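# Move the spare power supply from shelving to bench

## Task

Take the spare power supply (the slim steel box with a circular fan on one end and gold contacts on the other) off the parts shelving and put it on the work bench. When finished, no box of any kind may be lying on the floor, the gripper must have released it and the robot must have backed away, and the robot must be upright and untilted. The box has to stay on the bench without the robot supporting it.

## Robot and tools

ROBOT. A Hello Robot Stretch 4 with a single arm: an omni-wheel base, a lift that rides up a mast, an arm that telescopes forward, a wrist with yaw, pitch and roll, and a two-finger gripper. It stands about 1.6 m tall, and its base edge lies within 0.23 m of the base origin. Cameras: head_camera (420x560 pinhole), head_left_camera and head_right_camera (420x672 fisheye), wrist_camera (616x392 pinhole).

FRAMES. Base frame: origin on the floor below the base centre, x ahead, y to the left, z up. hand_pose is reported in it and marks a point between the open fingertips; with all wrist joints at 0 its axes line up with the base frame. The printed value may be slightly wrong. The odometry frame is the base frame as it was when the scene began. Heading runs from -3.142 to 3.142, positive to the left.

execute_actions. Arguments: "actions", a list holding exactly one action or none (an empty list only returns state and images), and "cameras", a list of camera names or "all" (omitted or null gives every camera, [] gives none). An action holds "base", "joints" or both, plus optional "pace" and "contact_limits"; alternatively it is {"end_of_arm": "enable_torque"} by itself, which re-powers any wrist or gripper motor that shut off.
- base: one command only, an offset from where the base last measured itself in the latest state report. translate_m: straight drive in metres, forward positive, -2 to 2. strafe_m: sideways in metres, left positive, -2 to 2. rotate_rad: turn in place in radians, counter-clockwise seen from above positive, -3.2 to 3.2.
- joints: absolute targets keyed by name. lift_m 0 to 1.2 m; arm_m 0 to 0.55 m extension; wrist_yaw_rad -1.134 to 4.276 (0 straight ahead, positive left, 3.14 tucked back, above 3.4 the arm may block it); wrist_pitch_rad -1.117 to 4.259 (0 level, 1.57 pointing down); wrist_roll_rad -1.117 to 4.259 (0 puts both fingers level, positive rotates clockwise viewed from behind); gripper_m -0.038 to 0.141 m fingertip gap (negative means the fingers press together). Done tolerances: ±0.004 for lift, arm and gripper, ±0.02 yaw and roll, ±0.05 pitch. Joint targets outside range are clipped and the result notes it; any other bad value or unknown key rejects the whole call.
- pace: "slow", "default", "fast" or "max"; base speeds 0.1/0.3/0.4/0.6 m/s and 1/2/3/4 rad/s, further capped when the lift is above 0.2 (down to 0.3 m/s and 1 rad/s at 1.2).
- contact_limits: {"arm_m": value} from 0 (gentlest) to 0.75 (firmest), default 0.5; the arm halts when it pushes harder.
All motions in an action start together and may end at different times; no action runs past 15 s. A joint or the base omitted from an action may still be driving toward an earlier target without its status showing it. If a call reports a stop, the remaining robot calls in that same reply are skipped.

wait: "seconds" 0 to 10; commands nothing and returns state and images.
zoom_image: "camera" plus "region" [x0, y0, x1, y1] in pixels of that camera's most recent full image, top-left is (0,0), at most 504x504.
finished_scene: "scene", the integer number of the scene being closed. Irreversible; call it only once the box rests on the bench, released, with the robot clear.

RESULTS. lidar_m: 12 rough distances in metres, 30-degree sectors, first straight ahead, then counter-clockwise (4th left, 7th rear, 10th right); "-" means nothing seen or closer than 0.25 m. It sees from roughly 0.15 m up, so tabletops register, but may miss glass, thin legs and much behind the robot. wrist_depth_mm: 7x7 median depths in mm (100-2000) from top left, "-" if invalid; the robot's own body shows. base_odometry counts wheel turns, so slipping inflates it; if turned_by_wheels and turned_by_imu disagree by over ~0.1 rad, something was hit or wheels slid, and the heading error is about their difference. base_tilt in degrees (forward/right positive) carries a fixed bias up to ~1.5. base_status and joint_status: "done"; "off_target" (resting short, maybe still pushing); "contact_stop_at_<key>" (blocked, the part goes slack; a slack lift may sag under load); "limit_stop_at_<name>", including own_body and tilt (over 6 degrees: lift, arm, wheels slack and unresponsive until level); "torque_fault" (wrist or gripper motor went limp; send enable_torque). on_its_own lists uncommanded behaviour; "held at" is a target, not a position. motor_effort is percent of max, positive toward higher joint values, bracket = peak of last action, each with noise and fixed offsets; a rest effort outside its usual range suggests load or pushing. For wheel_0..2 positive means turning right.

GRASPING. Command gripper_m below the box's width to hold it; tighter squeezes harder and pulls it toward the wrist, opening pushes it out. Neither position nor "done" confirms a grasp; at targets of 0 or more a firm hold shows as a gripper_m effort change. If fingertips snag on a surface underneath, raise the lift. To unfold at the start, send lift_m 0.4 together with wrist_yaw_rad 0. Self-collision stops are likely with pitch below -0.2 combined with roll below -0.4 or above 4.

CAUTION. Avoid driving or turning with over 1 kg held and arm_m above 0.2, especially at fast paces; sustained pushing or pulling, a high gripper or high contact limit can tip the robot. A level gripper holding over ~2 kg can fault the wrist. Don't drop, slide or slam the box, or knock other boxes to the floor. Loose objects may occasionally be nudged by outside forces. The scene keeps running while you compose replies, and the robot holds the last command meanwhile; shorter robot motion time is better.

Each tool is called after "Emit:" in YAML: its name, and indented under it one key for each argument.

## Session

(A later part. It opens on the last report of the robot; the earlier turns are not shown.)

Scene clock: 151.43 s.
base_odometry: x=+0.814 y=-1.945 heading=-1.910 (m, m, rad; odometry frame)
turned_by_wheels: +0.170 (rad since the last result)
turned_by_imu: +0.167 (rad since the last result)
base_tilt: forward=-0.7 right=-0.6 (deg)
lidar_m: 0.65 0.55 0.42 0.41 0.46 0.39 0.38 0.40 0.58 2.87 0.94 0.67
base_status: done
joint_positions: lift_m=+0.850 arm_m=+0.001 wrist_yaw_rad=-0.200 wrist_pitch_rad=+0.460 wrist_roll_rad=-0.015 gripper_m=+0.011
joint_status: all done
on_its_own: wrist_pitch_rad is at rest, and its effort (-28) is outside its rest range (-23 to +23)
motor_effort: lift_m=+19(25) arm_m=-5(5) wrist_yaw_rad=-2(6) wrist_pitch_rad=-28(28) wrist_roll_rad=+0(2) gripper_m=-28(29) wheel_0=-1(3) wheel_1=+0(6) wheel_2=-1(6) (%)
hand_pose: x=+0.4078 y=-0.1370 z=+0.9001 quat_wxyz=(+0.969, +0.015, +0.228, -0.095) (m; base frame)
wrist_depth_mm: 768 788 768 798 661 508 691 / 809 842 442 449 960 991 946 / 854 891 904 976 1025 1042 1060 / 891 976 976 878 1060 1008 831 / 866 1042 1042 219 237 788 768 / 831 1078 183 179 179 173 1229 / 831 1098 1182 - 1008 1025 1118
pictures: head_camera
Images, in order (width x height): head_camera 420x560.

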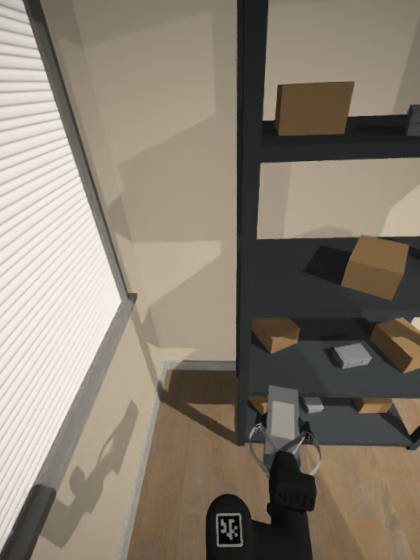

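Emit:
execute_actions:
  actions:
    - {"base": {"strafe_m": -0.8}, "pace": "fast"}
  cameras: ["head_camera", "head_right_camera"]

Scene clock: 156.07 s.
base_odometry: x=+0.059 y=-1.680 heading=-1.910 (m, m, rad; odometry frame)
turned_by_wheels: +0.000 (rad since the last result)
turned_by_imu: -0.005 (rad since the last result)
base_tilt: forward=-0.5 right=-0.5 (deg)
lidar_m: 0.50 0.68 0.99 1.20 0.59 0.44 0.40 3.35 2.09 2.10 1.51 0.65
base_status: done
joint_positions: lift_m=+0.850 arm_m=+0.001 wrist_yaw_rad=-0.200 wrist_pitch_rad=+0.460 wrist_roll_rad=-0.015 gripper_m=+0.011
joint_status: not commanded
on_its_own: wrist_pitch_rad is at rest, and its effort (-27) is outside its rest range (-23 to +23)
motor_effort: lift_m=+19(19) arm_m=-5(5) wrist_yaw_rad=-1(3) wrist_pitch_rad=-27(28) wrist_roll_rad=+0(0) gripper_m=-28(29) wheel_0=-1(10) wheel_1=+0(11) wheel_2=-1(2) (%)
hand_pose: x=+0.4079 y=-0.1370 z=+0.9002 quat_wxyz=(+0.969, +0.015, +0.227, -0.095) (m; base frame)
wrist_depth_mm: 621 413 759 798 842 866 891 / 397 387 397 854 891 931 960 / 831 842 891 904 976 991 1042 / 891 931 931 459 1025 1078 1138 / 878 866 699 219 238 1160 1229 / 676 661 182 178 181 174 1308 / 603 585 591 - 1160 1118 1118
pictures: head_camera, head_right_camera
Images, in order (width x height): head_camera 420x560, head_right_camera 420x672.

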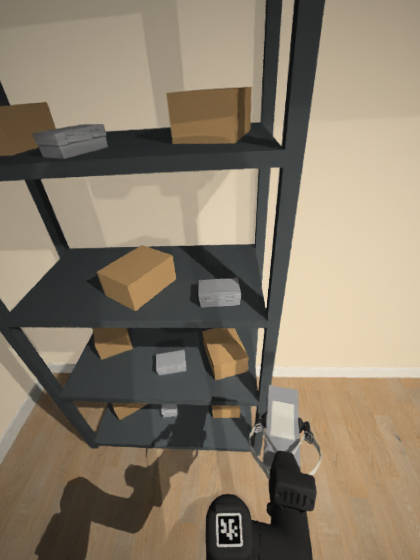

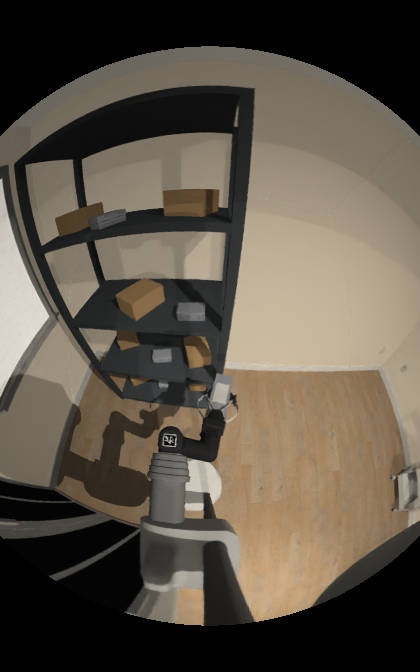

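Emit:
execute_actions:
  actions:
    - {"base": {"strafe_m": -0.8}, "pace": "fast"}
  cameras: ["head_left_camera", "head_right_camera"]

Scene clock: 169.07 s.
base_odometry: x=-0.695 y=-1.413 heading=-1.910 (m, m, rad; odometry frame)
turned_by_wheels: +0.000 (rad since the last result)
turned_by_imu: -0.005 (rad since the last result)
base_tilt: forward=-0.7 right=-0.4 (deg)
lidar_m: 1.04 0.87 0.91 1.61 0.94 1.24 3.60 2.29 1.30 1.68 1.46 1.09
base_status: done
joint_positions: lift_m=+0.850 arm_m=+0.001 wrist_yaw_rad=-0.200 wrist_pitch_rad=+0.460 wrist_roll_rad=-0.015 gripper_m=+0.011
joint_status: not commanded
on_its_own: wrist_pitch_rad is at rest, and its effort (-26) is outside its rest range (-23 to +23)
motor_effort: lift_m=+19(20) arm_m=-5(5) wrist_yaw_rad=-1(5) wrist_pitch_rad=-26(25) wrist_roll_rad=-1(0) gripper_m=-28(31) wheel_0=+0(11) wheel_1=-1(7) wheel_2=-1(1) (%)
hand_pose: x=+0.4078 y=-0.1371 z=+0.9001 quat_wxyz=(+0.969, +0.015, +0.227, -0.096) (m; base frame)
wrist_depth_mm: 699 732 741 778 809 820 854 / 741 759 798 831 842 891 904 / 788 809 842 904 904 976 976 / 854 878 917 917 976 1025 1078 / 931 946 991 220 237 1138 1182 / 991 1008 183 178 181 174 1281 / 1078 1098 1160 - 1118 1118 1118
pictures: head_left_camera, head_right_camera
Images, in order (width x height): head_left_camera 420x672, head_right_camera 420x672.

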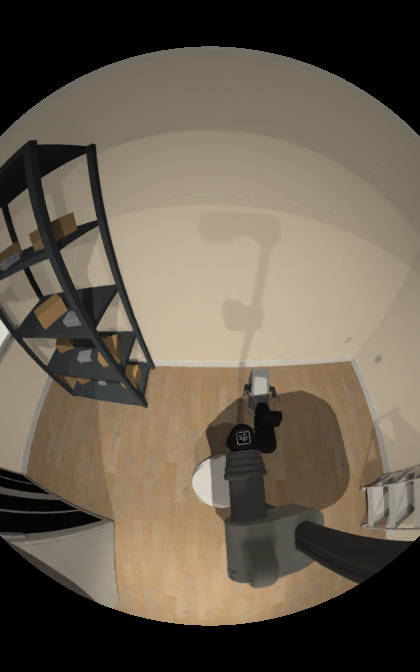

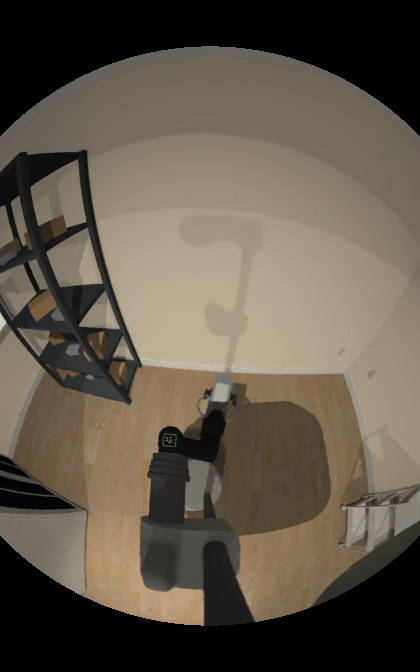

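Emit:
execute_actions:
  actions:
    - {"base": {"rotate_rad": 2.88}}
  cameras: ["head_camera", "head_right_camera"]

Scene clock: 173.63 s.
base_odometry: x=-0.695 y=-1.413 heading=+0.970 (m, m, rad; odometry frame)
turned_by_wheels: +2.880 (rad since the last result)
turned_by_imu: +2.864 (rad since the last result)
base_tilt: forward=-0.5 right=-0.4 (deg)
lidar_m: 2.86 3.08 1.42 1.31 1.70 1.19 1.05 1.06 0.87 1.35 0.94 1.01
base_status: done
joint_positions: lift_m=+0.850 arm_m=+0.001 wrist_yaw_rad=-0.200 wrist_pitch_rad=+0.459 wrist_roll_rad=-0.015 gripper_m=+0.011
joint_status: not commanded
on_its_own: wrist_pitch_rad is at rest, and its effort (-26) is outside its rest range (-23 to +23)
motor_effort: lift_m=+20(19) arm_m=-6(5) wrist_yaw_rad=-2(6) wrist_pitch_rad=-26(27) wrist_roll_rad=+0(0) gripper_m=-26(29) wheel_0=-2(6) wheel_1=+1(4) wheel_2=+0(8) (%)
hand_pose: x=+0.4079 y=-0.1370 z=+0.9002 quat_wxyz=(+0.969, +0.015, +0.227, -0.095) (m; base frame)
wrist_depth_mm: - - - - 1042 750 621 / - - - - 1098 788 640 / - - - - 1160 831 661 / - - - - 1182 878 683 / 1756 1756 1708 219 237 904 715 / 1397 1430 183 178 180 173 750 / 1205 1182 1182 - 1138 976 831
pictures: head_camera, head_right_camera
Images, in order (width x height): head_camera 420x560, head_right_camera 420x672.

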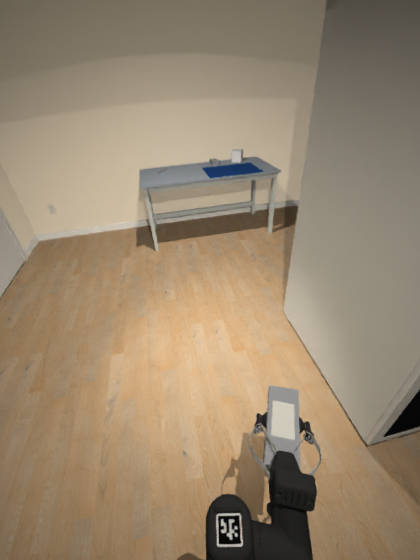

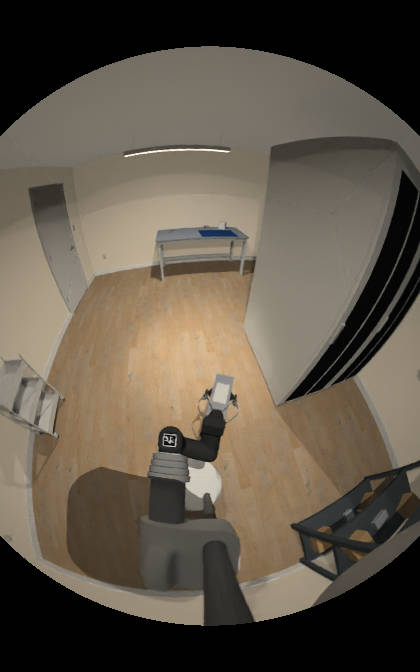

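Emit:
execute_actions:
  actions:
    - {"base": {"translate_m": 2.0}, "pace": "fast"}
  cameras: ["head_camera", "head_right_camera"]

Scene clock: 187.60 s.
base_odometry: x=+0.435 y=+0.236 heading=+0.970 (m, m, rad; odometry frame)
turned_by_wheels: +0.000 (rad since the last result)
turned_by_imu: +0.009 (rad since the last result)
base_tilt: forward=-0.5 right=-0.5 (deg)
lidar_m: 0.90 0.90 2.07 2.06 1.97 2.03 3.00 0.78 0.59 0.97 1.67 1.04
base_status: done
joint_positions: lift_m=+0.850 arm_m=+0.001 wrist_yaw_rad=-0.200 wrist_pitch_rad=+0.460 wrist_roll_rad=-0.015 gripper_m=+0.011
joint_status: not commanded
on_its_own: wrist_pitch_rad is at rest, and its effort (-26) is outside its rest range (-23 to +23)
motor_effort: lift_m=+20(20) arm_m=-5(5) wrist_yaw_rad=-2(3) wrist_pitch_rad=-26(27) wrist_roll_rad=+0(0) gripper_m=-30(28) wheel_0=-1(5) wheel_1=-1(7) wheel_2=+0(10) (%)
hand_pose: x=+0.4079 y=-0.1370 z=+0.9001 quat_wxyz=(+0.969, +0.015, +0.227, -0.095) (m; base frame)
wrist_depth_mm: 1138 1255 1336 1464 1618 1708 1336 / 1182 1255 1336 1308 1618 1756 1430 / 976 946 878 878 976 1708 1464 / 699 732 1576 878 1921 1756 1537 / 1397 1537 1576 219 238 1661 1537 / 1397 1397 183 178 181 173 1281 / 1229 1182 1205 - 1138 1138 1118
pictures: head_camera, head_right_camera
Images, in order (width x height): head_camera 420x560, head_right_camera 420x672.

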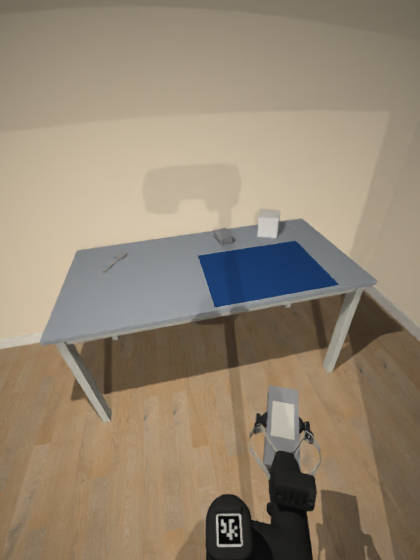

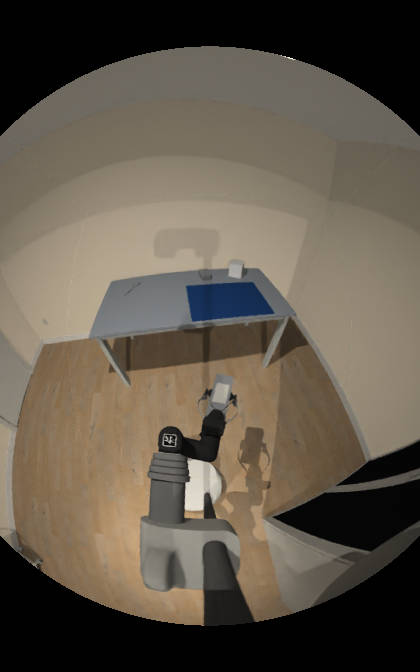

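Emit:
execute_actions:
  actions:
    - {"base": {"translate_m": 0.38}, "joints": {"arm_m": 0.19, "lift_m": 0.81}}
  cameras: ["head_camera", "wrist_camera"]

Scene clock: 202.27 s.
base_odometry: x=+0.650 y=+0.550 heading=+0.970 (m, m, rad; odometry frame)
turned_by_wheels: +0.000 (rad since the last result)
turned_by_imu: +0.000 (rad since the last result)
base_tilt: forward=-0.5 right=-0.4 (deg)
lidar_m: 0.52 0.54 0.65 2.13 2.17 2.30 3.38 0.87 0.91 1.54 1.00 0.63
base_status: done
joint_positions: lift_m=+0.810 arm_m=+0.189 wrist_yaw_rad=-0.200 wrist_pitch_rad=+0.460 wrist_roll_rad=-0.015 gripper_m=+0.011
joint_status: all done
on_its_own: wrist_pitch_rad is at rest, and its effort (-27) is outside its rest range (-23 to +23)
motor_effort: lift_m=+19(20) arm_m=+5(6) wrist_yaw_rad=-4(0) wrist_pitch_rad=-27(30) wrist_roll_rad=-1(1) gripper_m=-28(29) wheel_0=+1(5) wheel_1=+0(1) wheel_2=+2(9) (%)
hand_pose: x=+0.5961 y=-0.1370 z=+0.8602 quat_wxyz=(+0.969, +0.015, +0.227, -0.095) (m; base frame)
wrist_depth_mm: 715 788 842 917 1025 1098 1205 / 759 809 891 917 1042 1229 1308 / 768 798 707 732 707 699 976 / 559 544 530 512 504 492 484 / 421 415 407 219 238 384 379 / 334 332 183 179 181 173 1205 / 287 277 277 - 301 1078 699
pictures: head_camera, wrist_camera
Images, in order (width x height): head_camera 420x560, wrist_camera 616x392.

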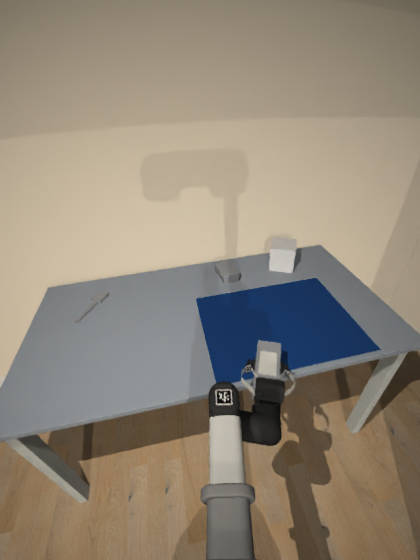

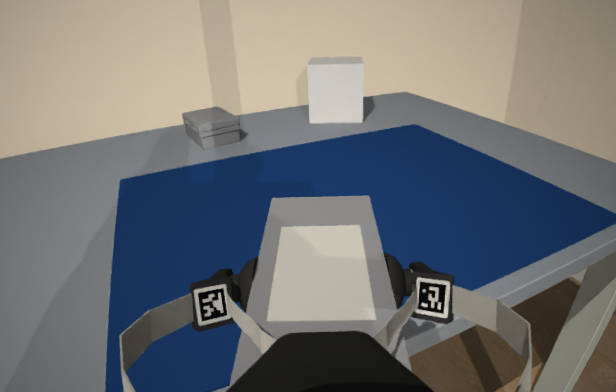

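Emit:
execute_actions:
  actions:
    - {"joints": {"arm_m": 0.5, "lift_m": 0.78}}
  cameras: ["head_camera", "wrist_camera"]

Scene clock: 207.67 s.
base_odometry: x=+0.650 y=+0.550 heading=+0.970 (m, m, rad; odometry frame)
turned_by_wheels: +0.000 (rad since the last result)
turned_by_imu: -0.002 (rad since the last result)
base_tilt: forward=-0.5 right=-0.3 (deg)
lidar_m: 0.53 0.52 0.65 2.10 2.16 2.28 3.38 0.83 0.93 1.55 0.99 0.62
base_status: not commanded
joint_positions: lift_m=+0.780 arm_m=+0.499 wrist_yaw_rad=-0.200 wrist_pitch_rad=+0.460 wrist_roll_rad=-0.015 gripper_m=+0.011
joint_status: all done
on_its_own: wrist_pitch_rad is at rest, and its effort (-27) is outside its rest range (-23 to +23)
motor_effort: lift_m=+19(19) arm_m=+5(7) wrist_yaw_rad=-3(3) wrist_pitch_rad=-27(28) wrist_roll_rad=+0(1) gripper_m=-29(30) wheel_0=+1(1) wheel_1=+0(1) wheel_2=+2(2) (%)
hand_pose: x=+0.9061 y=-0.1370 z=+0.8302 quat_wxyz=(+0.969, +0.015, +0.227, -0.095) (m; base frame)
wrist_depth_mm: 496 535 580 634 699 759 866 / 521 559 609 676 504 842 931 / 549 585 627 640 530 609 597 / 488 473 433 452 439 436 424 / 366 364 355 219 237 336 330 / 290 290 183 179 180 173 268 / 249 241 241 - 231 230 -
pictures: head_camera, wrist_camera
Images, in order (width x height): head_camera 420x560, wrist_camera 616x392.

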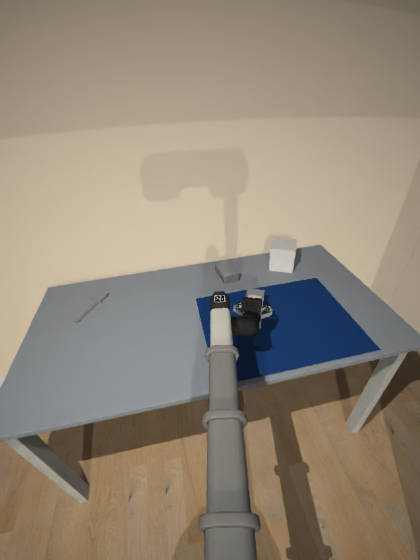

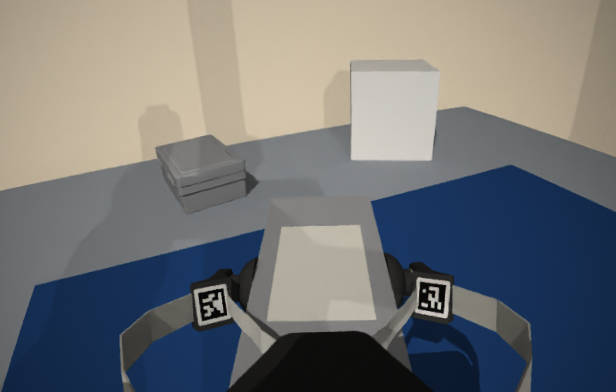

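Emit:
execute_actions:
  actions:
    - {"joints": {"lift_m": 0.752}, "pace": "slow"}
  cameras: ["wrist_camera"]

Scene clock: 211.47 s.
base_odometry: x=+0.650 y=+0.550 heading=+0.970 (m, m, rad; odometry frame)
turned_by_wheels: +0.000 (rad since the last result)
turned_by_imu: -0.001 (rad since the last result)
base_tilt: forward=-0.6 right=-0.4 (deg)
lidar_m: 0.52 0.54 0.67 2.12 2.15 2.27 3.35 0.85 0.95 1.58 1.00 0.62
base_status: not commanded
joint_positions: lift_m=+0.752 arm_m=+0.499 wrist_yaw_rad=-0.200 wrist_pitch_rad=+0.460 wrist_roll_rad=-0.015 gripper_m=+0.011
joint_status: all done
on_its_own: wrist_pitch_rad is at rest, and its effort (-26) is outside its rest range (-23 to +23)
motor_effort: lift_m=+19(18) arm_m=+5(5) wrist_yaw_rad=-4(3) wrist_pitch_rad=-26(25) wrist_roll_rad=-1(0) gripper_m=-28(29) wheel_0=+1(1) wheel_1=+0(0) wheel_2=+2(2) (%)
hand_pose: x=+0.9061 y=-0.1369 z=+0.8022 quat_wxyz=(+0.969, +0.015, +0.227, -0.095) (m; base frame)
wrist_depth_mm: 492 535 580 634 691 759 866 / 517 554 615 661 492 820 917 / 544 569 466 559 512 525 525 / 424 413 407 392 382 375 370 / 319 312 309 219 237 293 287 / 252 251 183 178 181 173 234 / 216 210 209 - 199 200 -
pictures: wrist_camera
Images, in order (width x height): wrist_camera 616x392.

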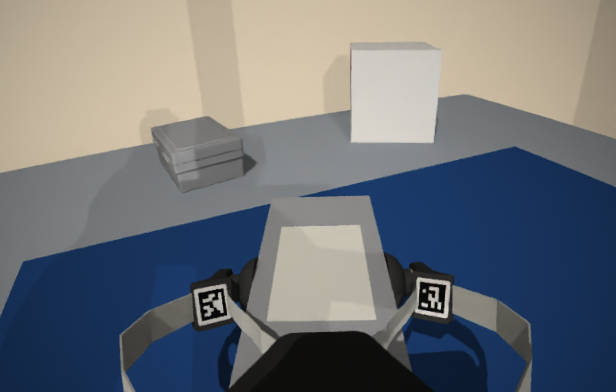

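Emit:
execute_actions:
  actions:
    - {"joints": {"lift_m": 0.744}, "pace": "slow"}
  cameras: ["wrist_camera"]

Scene clock: 213.37 s.
base_odometry: x=+0.650 y=+0.550 heading=+0.970 (m, m, rad; odometry frame)
turned_by_wheels: +0.000 (rad since the last result)
turned_by_imu: -0.001 (rad since the last result)
base_tilt: forward=-0.4 right=-0.5 (deg)
lidar_m: 0.55 0.52 0.64 2.12 2.18 2.27 3.36 0.85 0.93 1.56 0.99 0.62
base_status: not commanded
joint_positions: lift_m=+0.744 arm_m=+0.499 wrist_yaw_rad=-0.200 wrist_pitch_rad=+0.460 wrist_roll_rad=-0.015 gripper_m=+0.011
joint_status: all done
on_its_own: wrist_pitch_rad is at rest, and its effort (-27) is outside its rest range (-23 to +23)
motor_effort: lift_m=+19(19) arm_m=+6(5) wrist_yaw_rad=-3(2) wrist_pitch_rad=-27(28) wrist_roll_rad=-1(0) gripper_m=-30(30) wheel_0=+1(1) wheel_1=-1(0) wheel_2=+2(2) (%)
hand_pose: x=+0.9060 y=-0.1369 z=+0.7942 quat_wxyz=(+0.969, +0.015, +0.227, -0.095) (m; base frame)
wrist_depth_mm: 496 530 580 634 661 759 854 / 517 564 615 668 496 798 931 / 539 535 436 535 512 508 500 / 404 397 387 375 368 359 353 / 301 297 294 220 237 279 272 / 240 241 183 178 180 173 226 / 206 200 201 - 191 191 -
pictures: wrist_camera
Images, in order (width x height): wrist_camera 616x392.

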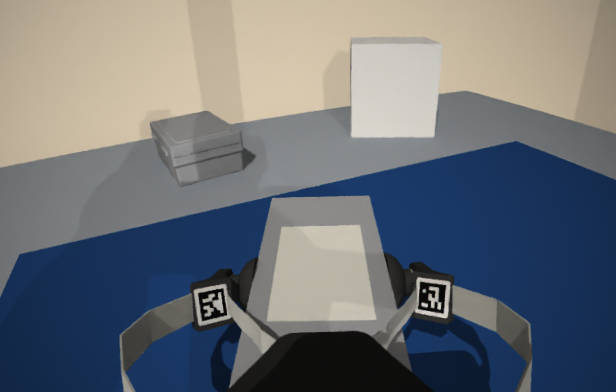

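Emit:
execute_actions:
  actions:
    - {"joints": {"lift_m": 0.736}, "pace": "slow"}
  cameras: ["wrist_camera"]

Scene clock: 215.07 s.
base_odometry: x=+0.650 y=+0.550 heading=+0.970 (m, m, rad; odometry frame)
turned_by_wheels: +0.000 (rad since the last result)
turned_by_imu: -0.001 (rad since the last result)
base_tilt: forward=-0.5 right=-0.4 (deg)
lidar_m: 0.53 0.54 0.64 2.10 2.18 2.31 3.36 0.85 0.94 1.55 0.98 0.61
base_status: not commanded
joint_positions: lift_m=+0.736 arm_m=+0.499 wrist_yaw_rad=-0.202 wrist_pitch_rad=+0.456 wrist_roll_rad=-0.015 gripper_m=+0.011
joint_status: all done
motor_effort: lift_m=+15(18) arm_m=+5(5) wrist_yaw_rad=+4(3) wrist_pitch_rad=-16(28) wrist_roll_rad=+0(1) gripper_m=-26(30) wheel_0=+1(1) wheel_1=+0(0) wheel_2=+2(2) (%)
hand_pose: x=+0.9062 y=-0.1376 z=+0.7874 quat_wxyz=(+0.969, +0.015, +0.226, -0.097) (m; base frame)
wrist_depth_mm: 500 530 580 634 661 768 866 / 521 564 615 683 496 809 946 / 539 535 433 525 508 504 492 / 399 392 382 373 359 353 347 / 297 294 290 218 236 274 270 / 236 236 182 177 181 173 222 / 201 195 196 - 187 187 -
pictures: wrist_camera
Images, in order (width x height): wrist_camera 616x392.

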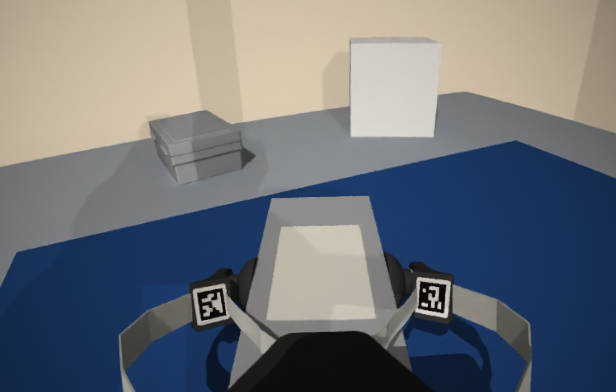

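Emit:
execute_actions:
  actions:
    - {"joints": {"gripper_m": 0.13}}
  cameras: ["wrist_camera", "head_camera"]

Scene clock: 218.40 s.
base_odometry: x=+0.650 y=+0.550 heading=+0.970 (m, m, rad; odometry frame)
turned_by_wheels: +0.000 (rad since the last result)
turned_by_imu: -0.001 (rad since the last result)
base_tilt: forward=-0.4 right=-0.5 (deg)
lidar_m: 0.52 0.52 0.64 2.13 2.16 2.29 3.36 0.83 0.92 1.54 0.96 0.63
base_status: not commanded
joint_positions: lift_m=+0.736 arm_m=+0.499 wrist_yaw_rad=-0.200 wrist_pitch_rad=+0.451 wrist_roll_rad=-0.015 gripper_m=+0.130
joint_status: all done
motor_effort: lift_m=+15(15) arm_m=+5(5) wrist_yaw_rad=-1(9) wrist_pitch_rad=-2(14) wrist_roll_rad=+0(1) gripper_m=-1(25) wheel_0=+2(2) wheel_1=+1(0) wheel_2=+1(2) (%)
hand_pose: x=+0.9070 y=-0.1373 z=+0.7887 quat_wxyz=(+0.970, +0.015, +0.223, -0.096) (m; base frame)
wrist_depth_mm: 496 530 580 634 676 759 854 / 521 554 615 676 488 820 917 / 535 554 445 539 512 521 512 / 407 399 389 289 366 359 355 / 300 297 294 222 271 276 272 / 239 238 193 179 185 211 224 / 204 198 198 - 189 190 -
pictures: head_camera, wrist_camera
Images, in order (width x height): head_camera 420x560, wrist_camera 616x392.

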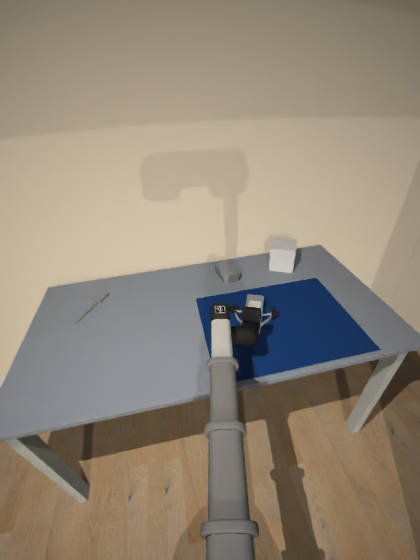

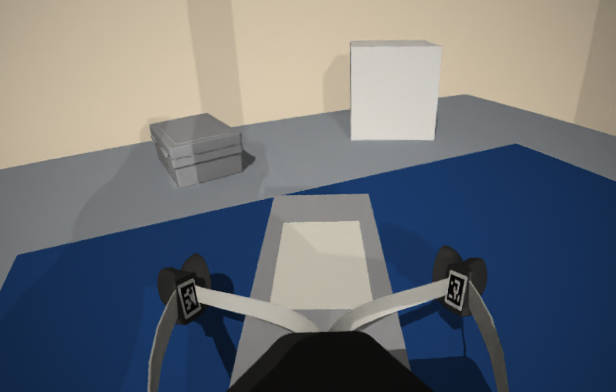

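Emit:
execute_actions:
  actions:
    - {"joints": {"lift_m": 0.83}}
  cameras: ["wrist_camera"]

Emit:
execute_actions:
  actions:
    - {"joints": {"arm_m": 0.0}, "base": {"translate_m": -0.25}, "pace": "fast"}
  cameras: ["head_camera", "head_left_camera", "head_right_camera"]

Scene clock: 221.47 s.
base_odometry: x=+0.650 y=+0.550 heading=+0.970 (m, m, rad; odometry frame)
turned_by_wheels: +0.000 (rad since the last result)
turned_by_imu: -0.001 (rad since the last result)
base_tilt: forward=-0.5 right=-0.5 (deg)
lidar_m: 0.54 0.53 0.66 2.11 2.17 2.29 3.36 0.85 0.95 1.57 1.00 0.62
base_status: not commanded
joint_positions: lift_m=+0.830 arm_m=+0.499 wrist_yaw_rad=-0.200 wrist_pitch_rad=+0.452 wrist_roll_rad=-0.015 gripper_m=+0.130
joint_status: all done
motor_effort: lift_m=+22(23) arm_m=+5(5) wrist_yaw_rad=+0(1) wrist_pitch_rad=-4(4) wrist_roll_rad=-1(0) gripper_m=-1(1) wheel_0=+2(2) wheel_1=+0(1) wheel_2=+1(1) (%)
hand_pose: x=+0.9070 y=-0.1373 z=+0.8820 quat_wxyz=(+0.970, +0.015, +0.224, -0.096) (m; base frame)
wrist_depth_mm: 496 535 585 634 699 768 866 / 517 559 621 676 732 831 917 / 549 597 654 707 525 842 1025 / 580 597 512 580 554 554 549 / 469 466 445 445 439 424 415 / 370 368 220 307 330 325 342 / 315 306 314 - 306 293 294
pictures: wrist_camera
Images, in order (width x height): wrist_camera 616x392.

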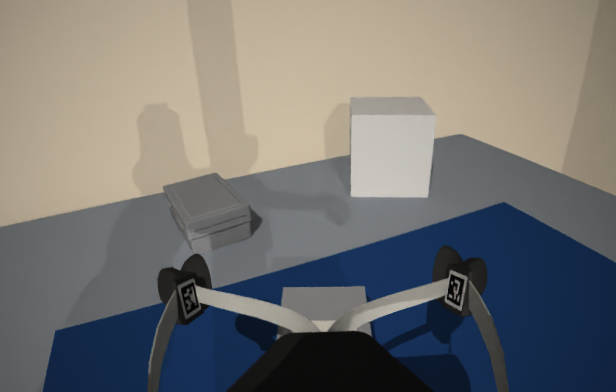

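Scene clock: 223.57 s.
base_odometry: x=+0.509 y=+0.344 heading=+0.970 (m, m, rad; odometry frame)
turned_by_wheels: +0.000 (rad since the last result)
turned_by_imu: -0.002 (rad since the last result)
base_tilt: forward=-0.6 right=-0.3 (deg)
lidar_m: 0.78 0.77 0.96 2.08 2.11 2.08 3.14 0.73 0.67 1.26 1.62 0.88
base_status: done
joint_positions: lift_m=+0.830 arm_m=+0.001 wrist_yaw_rad=-0.200 wrist_pitch_rad=+0.452 wrist_roll_rad=-0.015 gripper_m=+0.130
joint_status: all done
motor_effort: lift_m=+22(22) arm_m=-5(6) wrist_yaw_rad=-2(4) wrist_pitch_rad=-5(5) wrist_roll_rad=+0(1) gripper_m=-2(3) wheel_0=+0(5) wheel_1=+0(5) wheel_2=-2(10) (%)
hand_pose: x=+0.4088 y=-0.1373 z=+0.8819 quat_wxyz=(+0.970, +0.015, +0.224, -0.096) (m; base frame)
wrist_depth_mm: 1042 1118 1229 1336 1464 1576 1366 / 1098 1182 1255 1205 1499 1661 1397 / 946 904 831 831 809 904 1397 / 627 627 676 759 1863 1708 1464 / 597 1366 1464 1618 1618 1499 1537 / 1308 1366 221 1430 1281 1205 1308 / 1229 1205 1205 - 1205 1138 1160
pictures: head_camera, head_left_camera, head_right_camera
Images, in order (width x height): head_camera 420x560, head_left_camera 420x672, head_right_camera 420x672.

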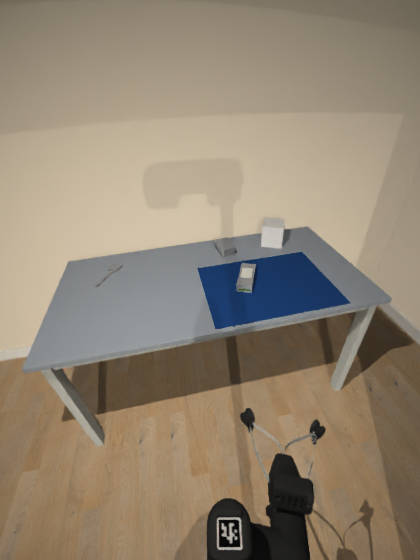

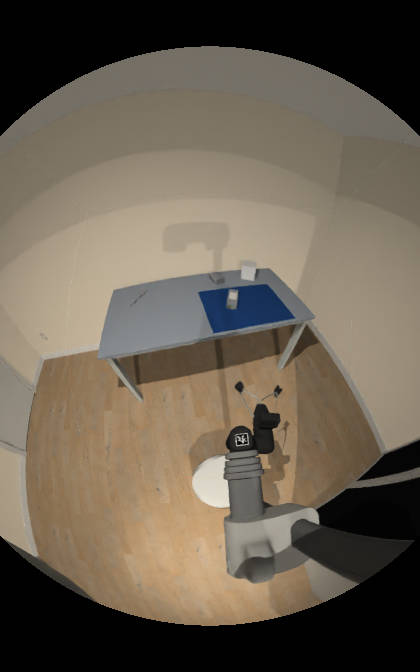

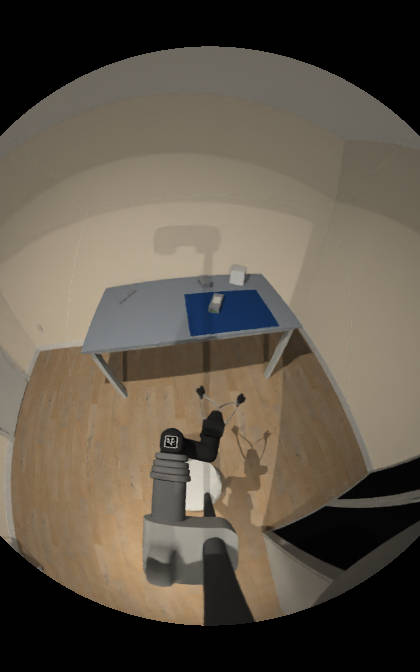

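Emit:
zoom_image:
  camera: "head_camera"
  region: [180, 220, 360, 340]

Region (180, 220, 360, 340) of head_camera's 420x560 image, scaled by 2.800, with more detail than that image has.

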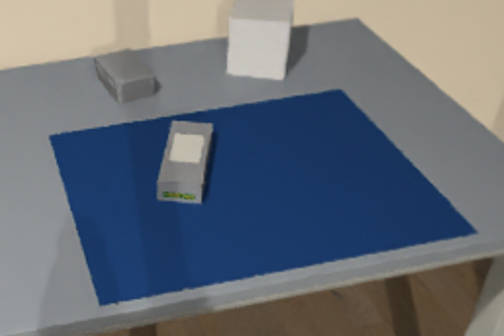

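Emit:
execute_actions:
  actions:
    - {"base": {"rotate_rad": -1.9}, "pace": "fast"}
  cameras: ["head_camera", "head_left_camera", "head_right_camera"]

Scene clock: 234.07 s.
base_odometry: x=+0.509 y=+0.344 heading=-0.930 (m, m, rad; odometry frame)
turned_by_wheels: -1.900 (rad since the last result)
turned_by_imu: -1.893 (rad since the last result)
base_tilt: forward=-0.5 right=-0.5 (deg)
lidar_m: 0.77 1.59 1.14 0.81 0.77 0.81 2.16 2.09 2.08 2.38 1.57 0.66
base_status: done
joint_positions: lift_m=+0.830 arm_m=+0.001 wrist_yaw_rad=-0.200 wrist_pitch_rad=+0.452 wrist_roll_rad=-0.015 gripper_m=+0.130
joint_status: not commanded
motor_effort: lift_m=+21(22) arm_m=-5(5) wrist_yaw_rad=-2(0) wrist_pitch_rad=-5(6) wrist_roll_rad=+0(1) gripper_m=+0(2) wheel_0=+0(6) wheel_1=+0(6) wheel_2=-1(7) (%)
hand_pose: x=+0.4088 y=-0.1372 z=+0.8820 quat_wxyz=(+0.970, +0.015, +0.224, -0.096) (m; base frame)
wrist_depth_mm: 1138 946 627 473 413 525 759 / 1160 1098 683 504 436 580 866 / 1205 1281 759 544 473 654 1042 / 1229 1366 866 597 512 732 1808 / 1308 1430 917 647 554 809 1576 / 1308 1366 220 654 585 991 1308 / 1182 1160 1182 - 768 1098 1138
pictures: head_camera, head_left_camera, head_right_camera
Images, in order (width x height): head_camera 420x560, head_left_camera 420x672, head_right_camera 420x672.

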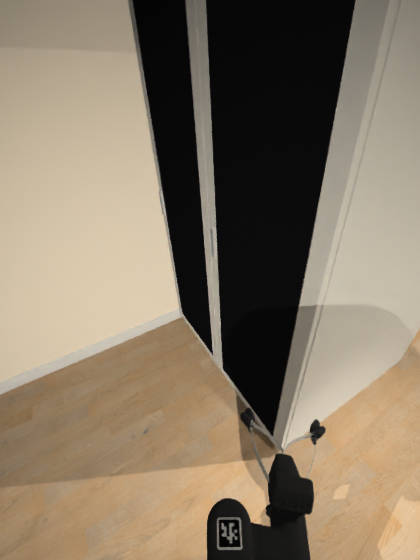

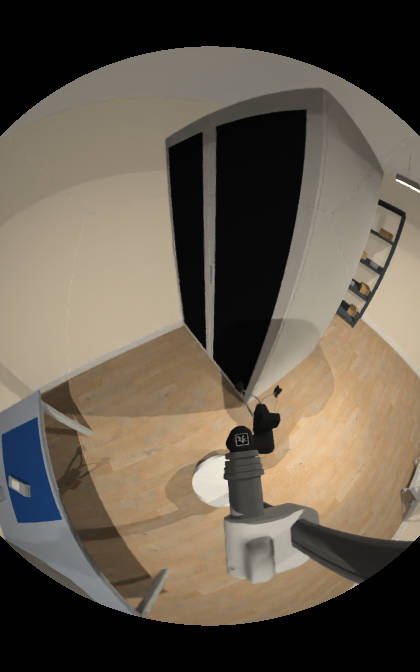

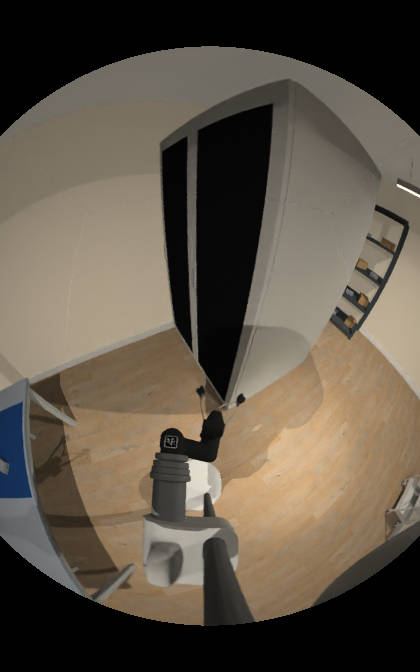

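Emit:
zoom_image:
  camera: "head_right_camera"
  region: [300, 190, 420, 370]

Region (300, 190, 420, 370) of head_right_camera's 420x672 image, scaled by 2.800, with more detail than that image has.

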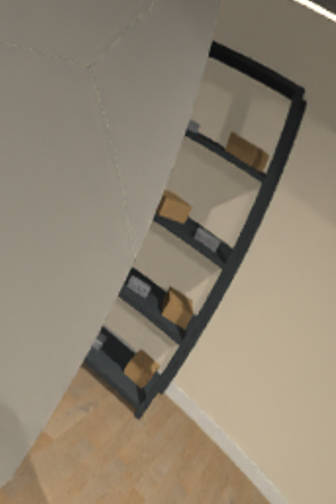

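Emit:
execute_actions:
  actions:
    - {"base": {"strafe_m": -0.8}, "pace": "max"}
  cameras: ["head_right_camera", "head_camera"]

Scene clock: 244.27 s.
base_odometry: x=-0.133 y=-0.135 heading=-0.930 (m, m, rad; odometry frame)
turned_by_wheels: +0.000 (rad since the last result)
turned_by_imu: -0.003 (rad since the last result)
base_tilt: forward=-0.6 right=-0.5 (deg)
lidar_m: 0.81 0.77 2.11 1.54 1.43 2.36 1.78 1.69 1.39 2.45 2.45 1.12
base_status: done
joint_positions: lift_m=+0.830 arm_m=+0.001 wrist_yaw_rad=-0.200 wrist_pitch_rad=+0.452 wrist_roll_rad=-0.015 gripper_m=+0.130
joint_status: not commanded
motor_effort: lift_m=+21(21) arm_m=-5(6) wrist_yaw_rad=-2(1) wrist_pitch_rad=-5(5) wrist_roll_rad=+0(0) gripper_m=-2(2) wheel_0=+0(11) wheel_1=+2(7) wheel_2=+0(0) (%)
hand_pose: x=+0.4088 y=-0.1372 z=+0.8820 quat_wxyz=(+0.970, +0.015, +0.224, -0.096) (m; base frame)
wrist_depth_mm: 504 569 661 809 - 1863 1661 / 512 591 699 831 - - 1756 / 539 621 741 891 - - 1808 / 564 654 788 960 - - 1921 / 585 683 820 1025 1661 1661 1618 / 627 699 220 1060 1281 1255 1255 / 647 732 917 - 1182 1118 1138
pictures: head_camera, head_right_camera
Images, in order (width x height): head_camera 420x560, head_right_camera 420x672.

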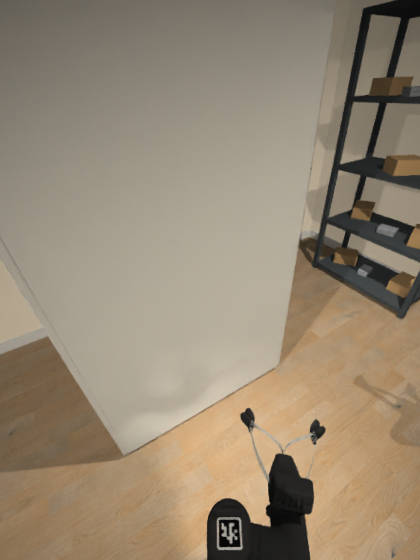

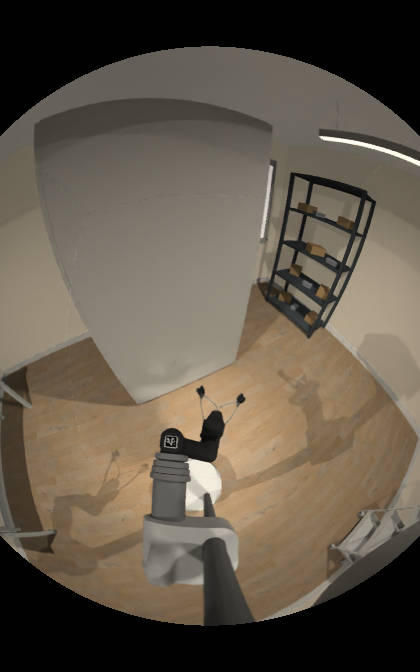

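Emit:
zoom_image:
  camera: "head_right_camera"
  region: [240, 160, 400, 360]

Region (240, 160, 400, 360) of head_right_camera's 420x672 image, scaled by 2.520, with more detail than that image has; it fills the left 403 columns of this view, and the rest is white.

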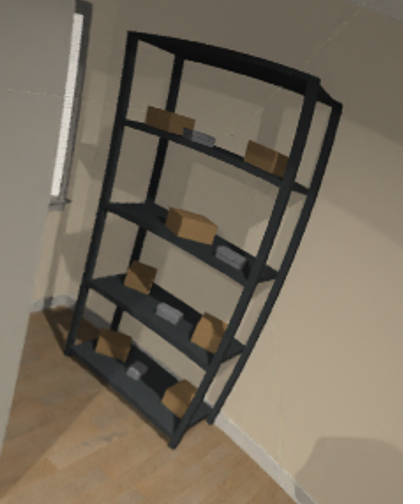

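Emit:
zoom_image:
  camera: "head_camera"
  region: [280, 170, 420, 330]

Region (280, 170, 420, 330) of head_camera's 420x560 image, scaled by 3.150, with more detail than that image has; it fills the left 441 columns of this view, and the rest is white.

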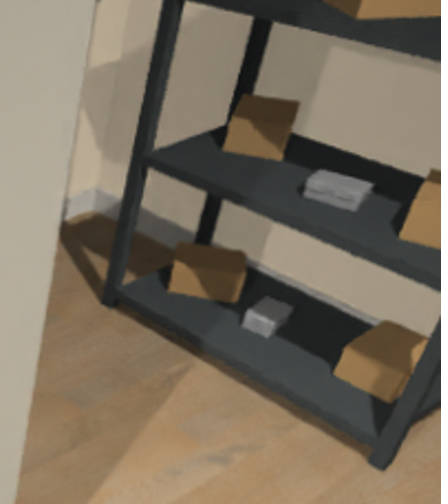

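Emit:
finished_scene:
  scene: 2

The scene is finished: the task was done.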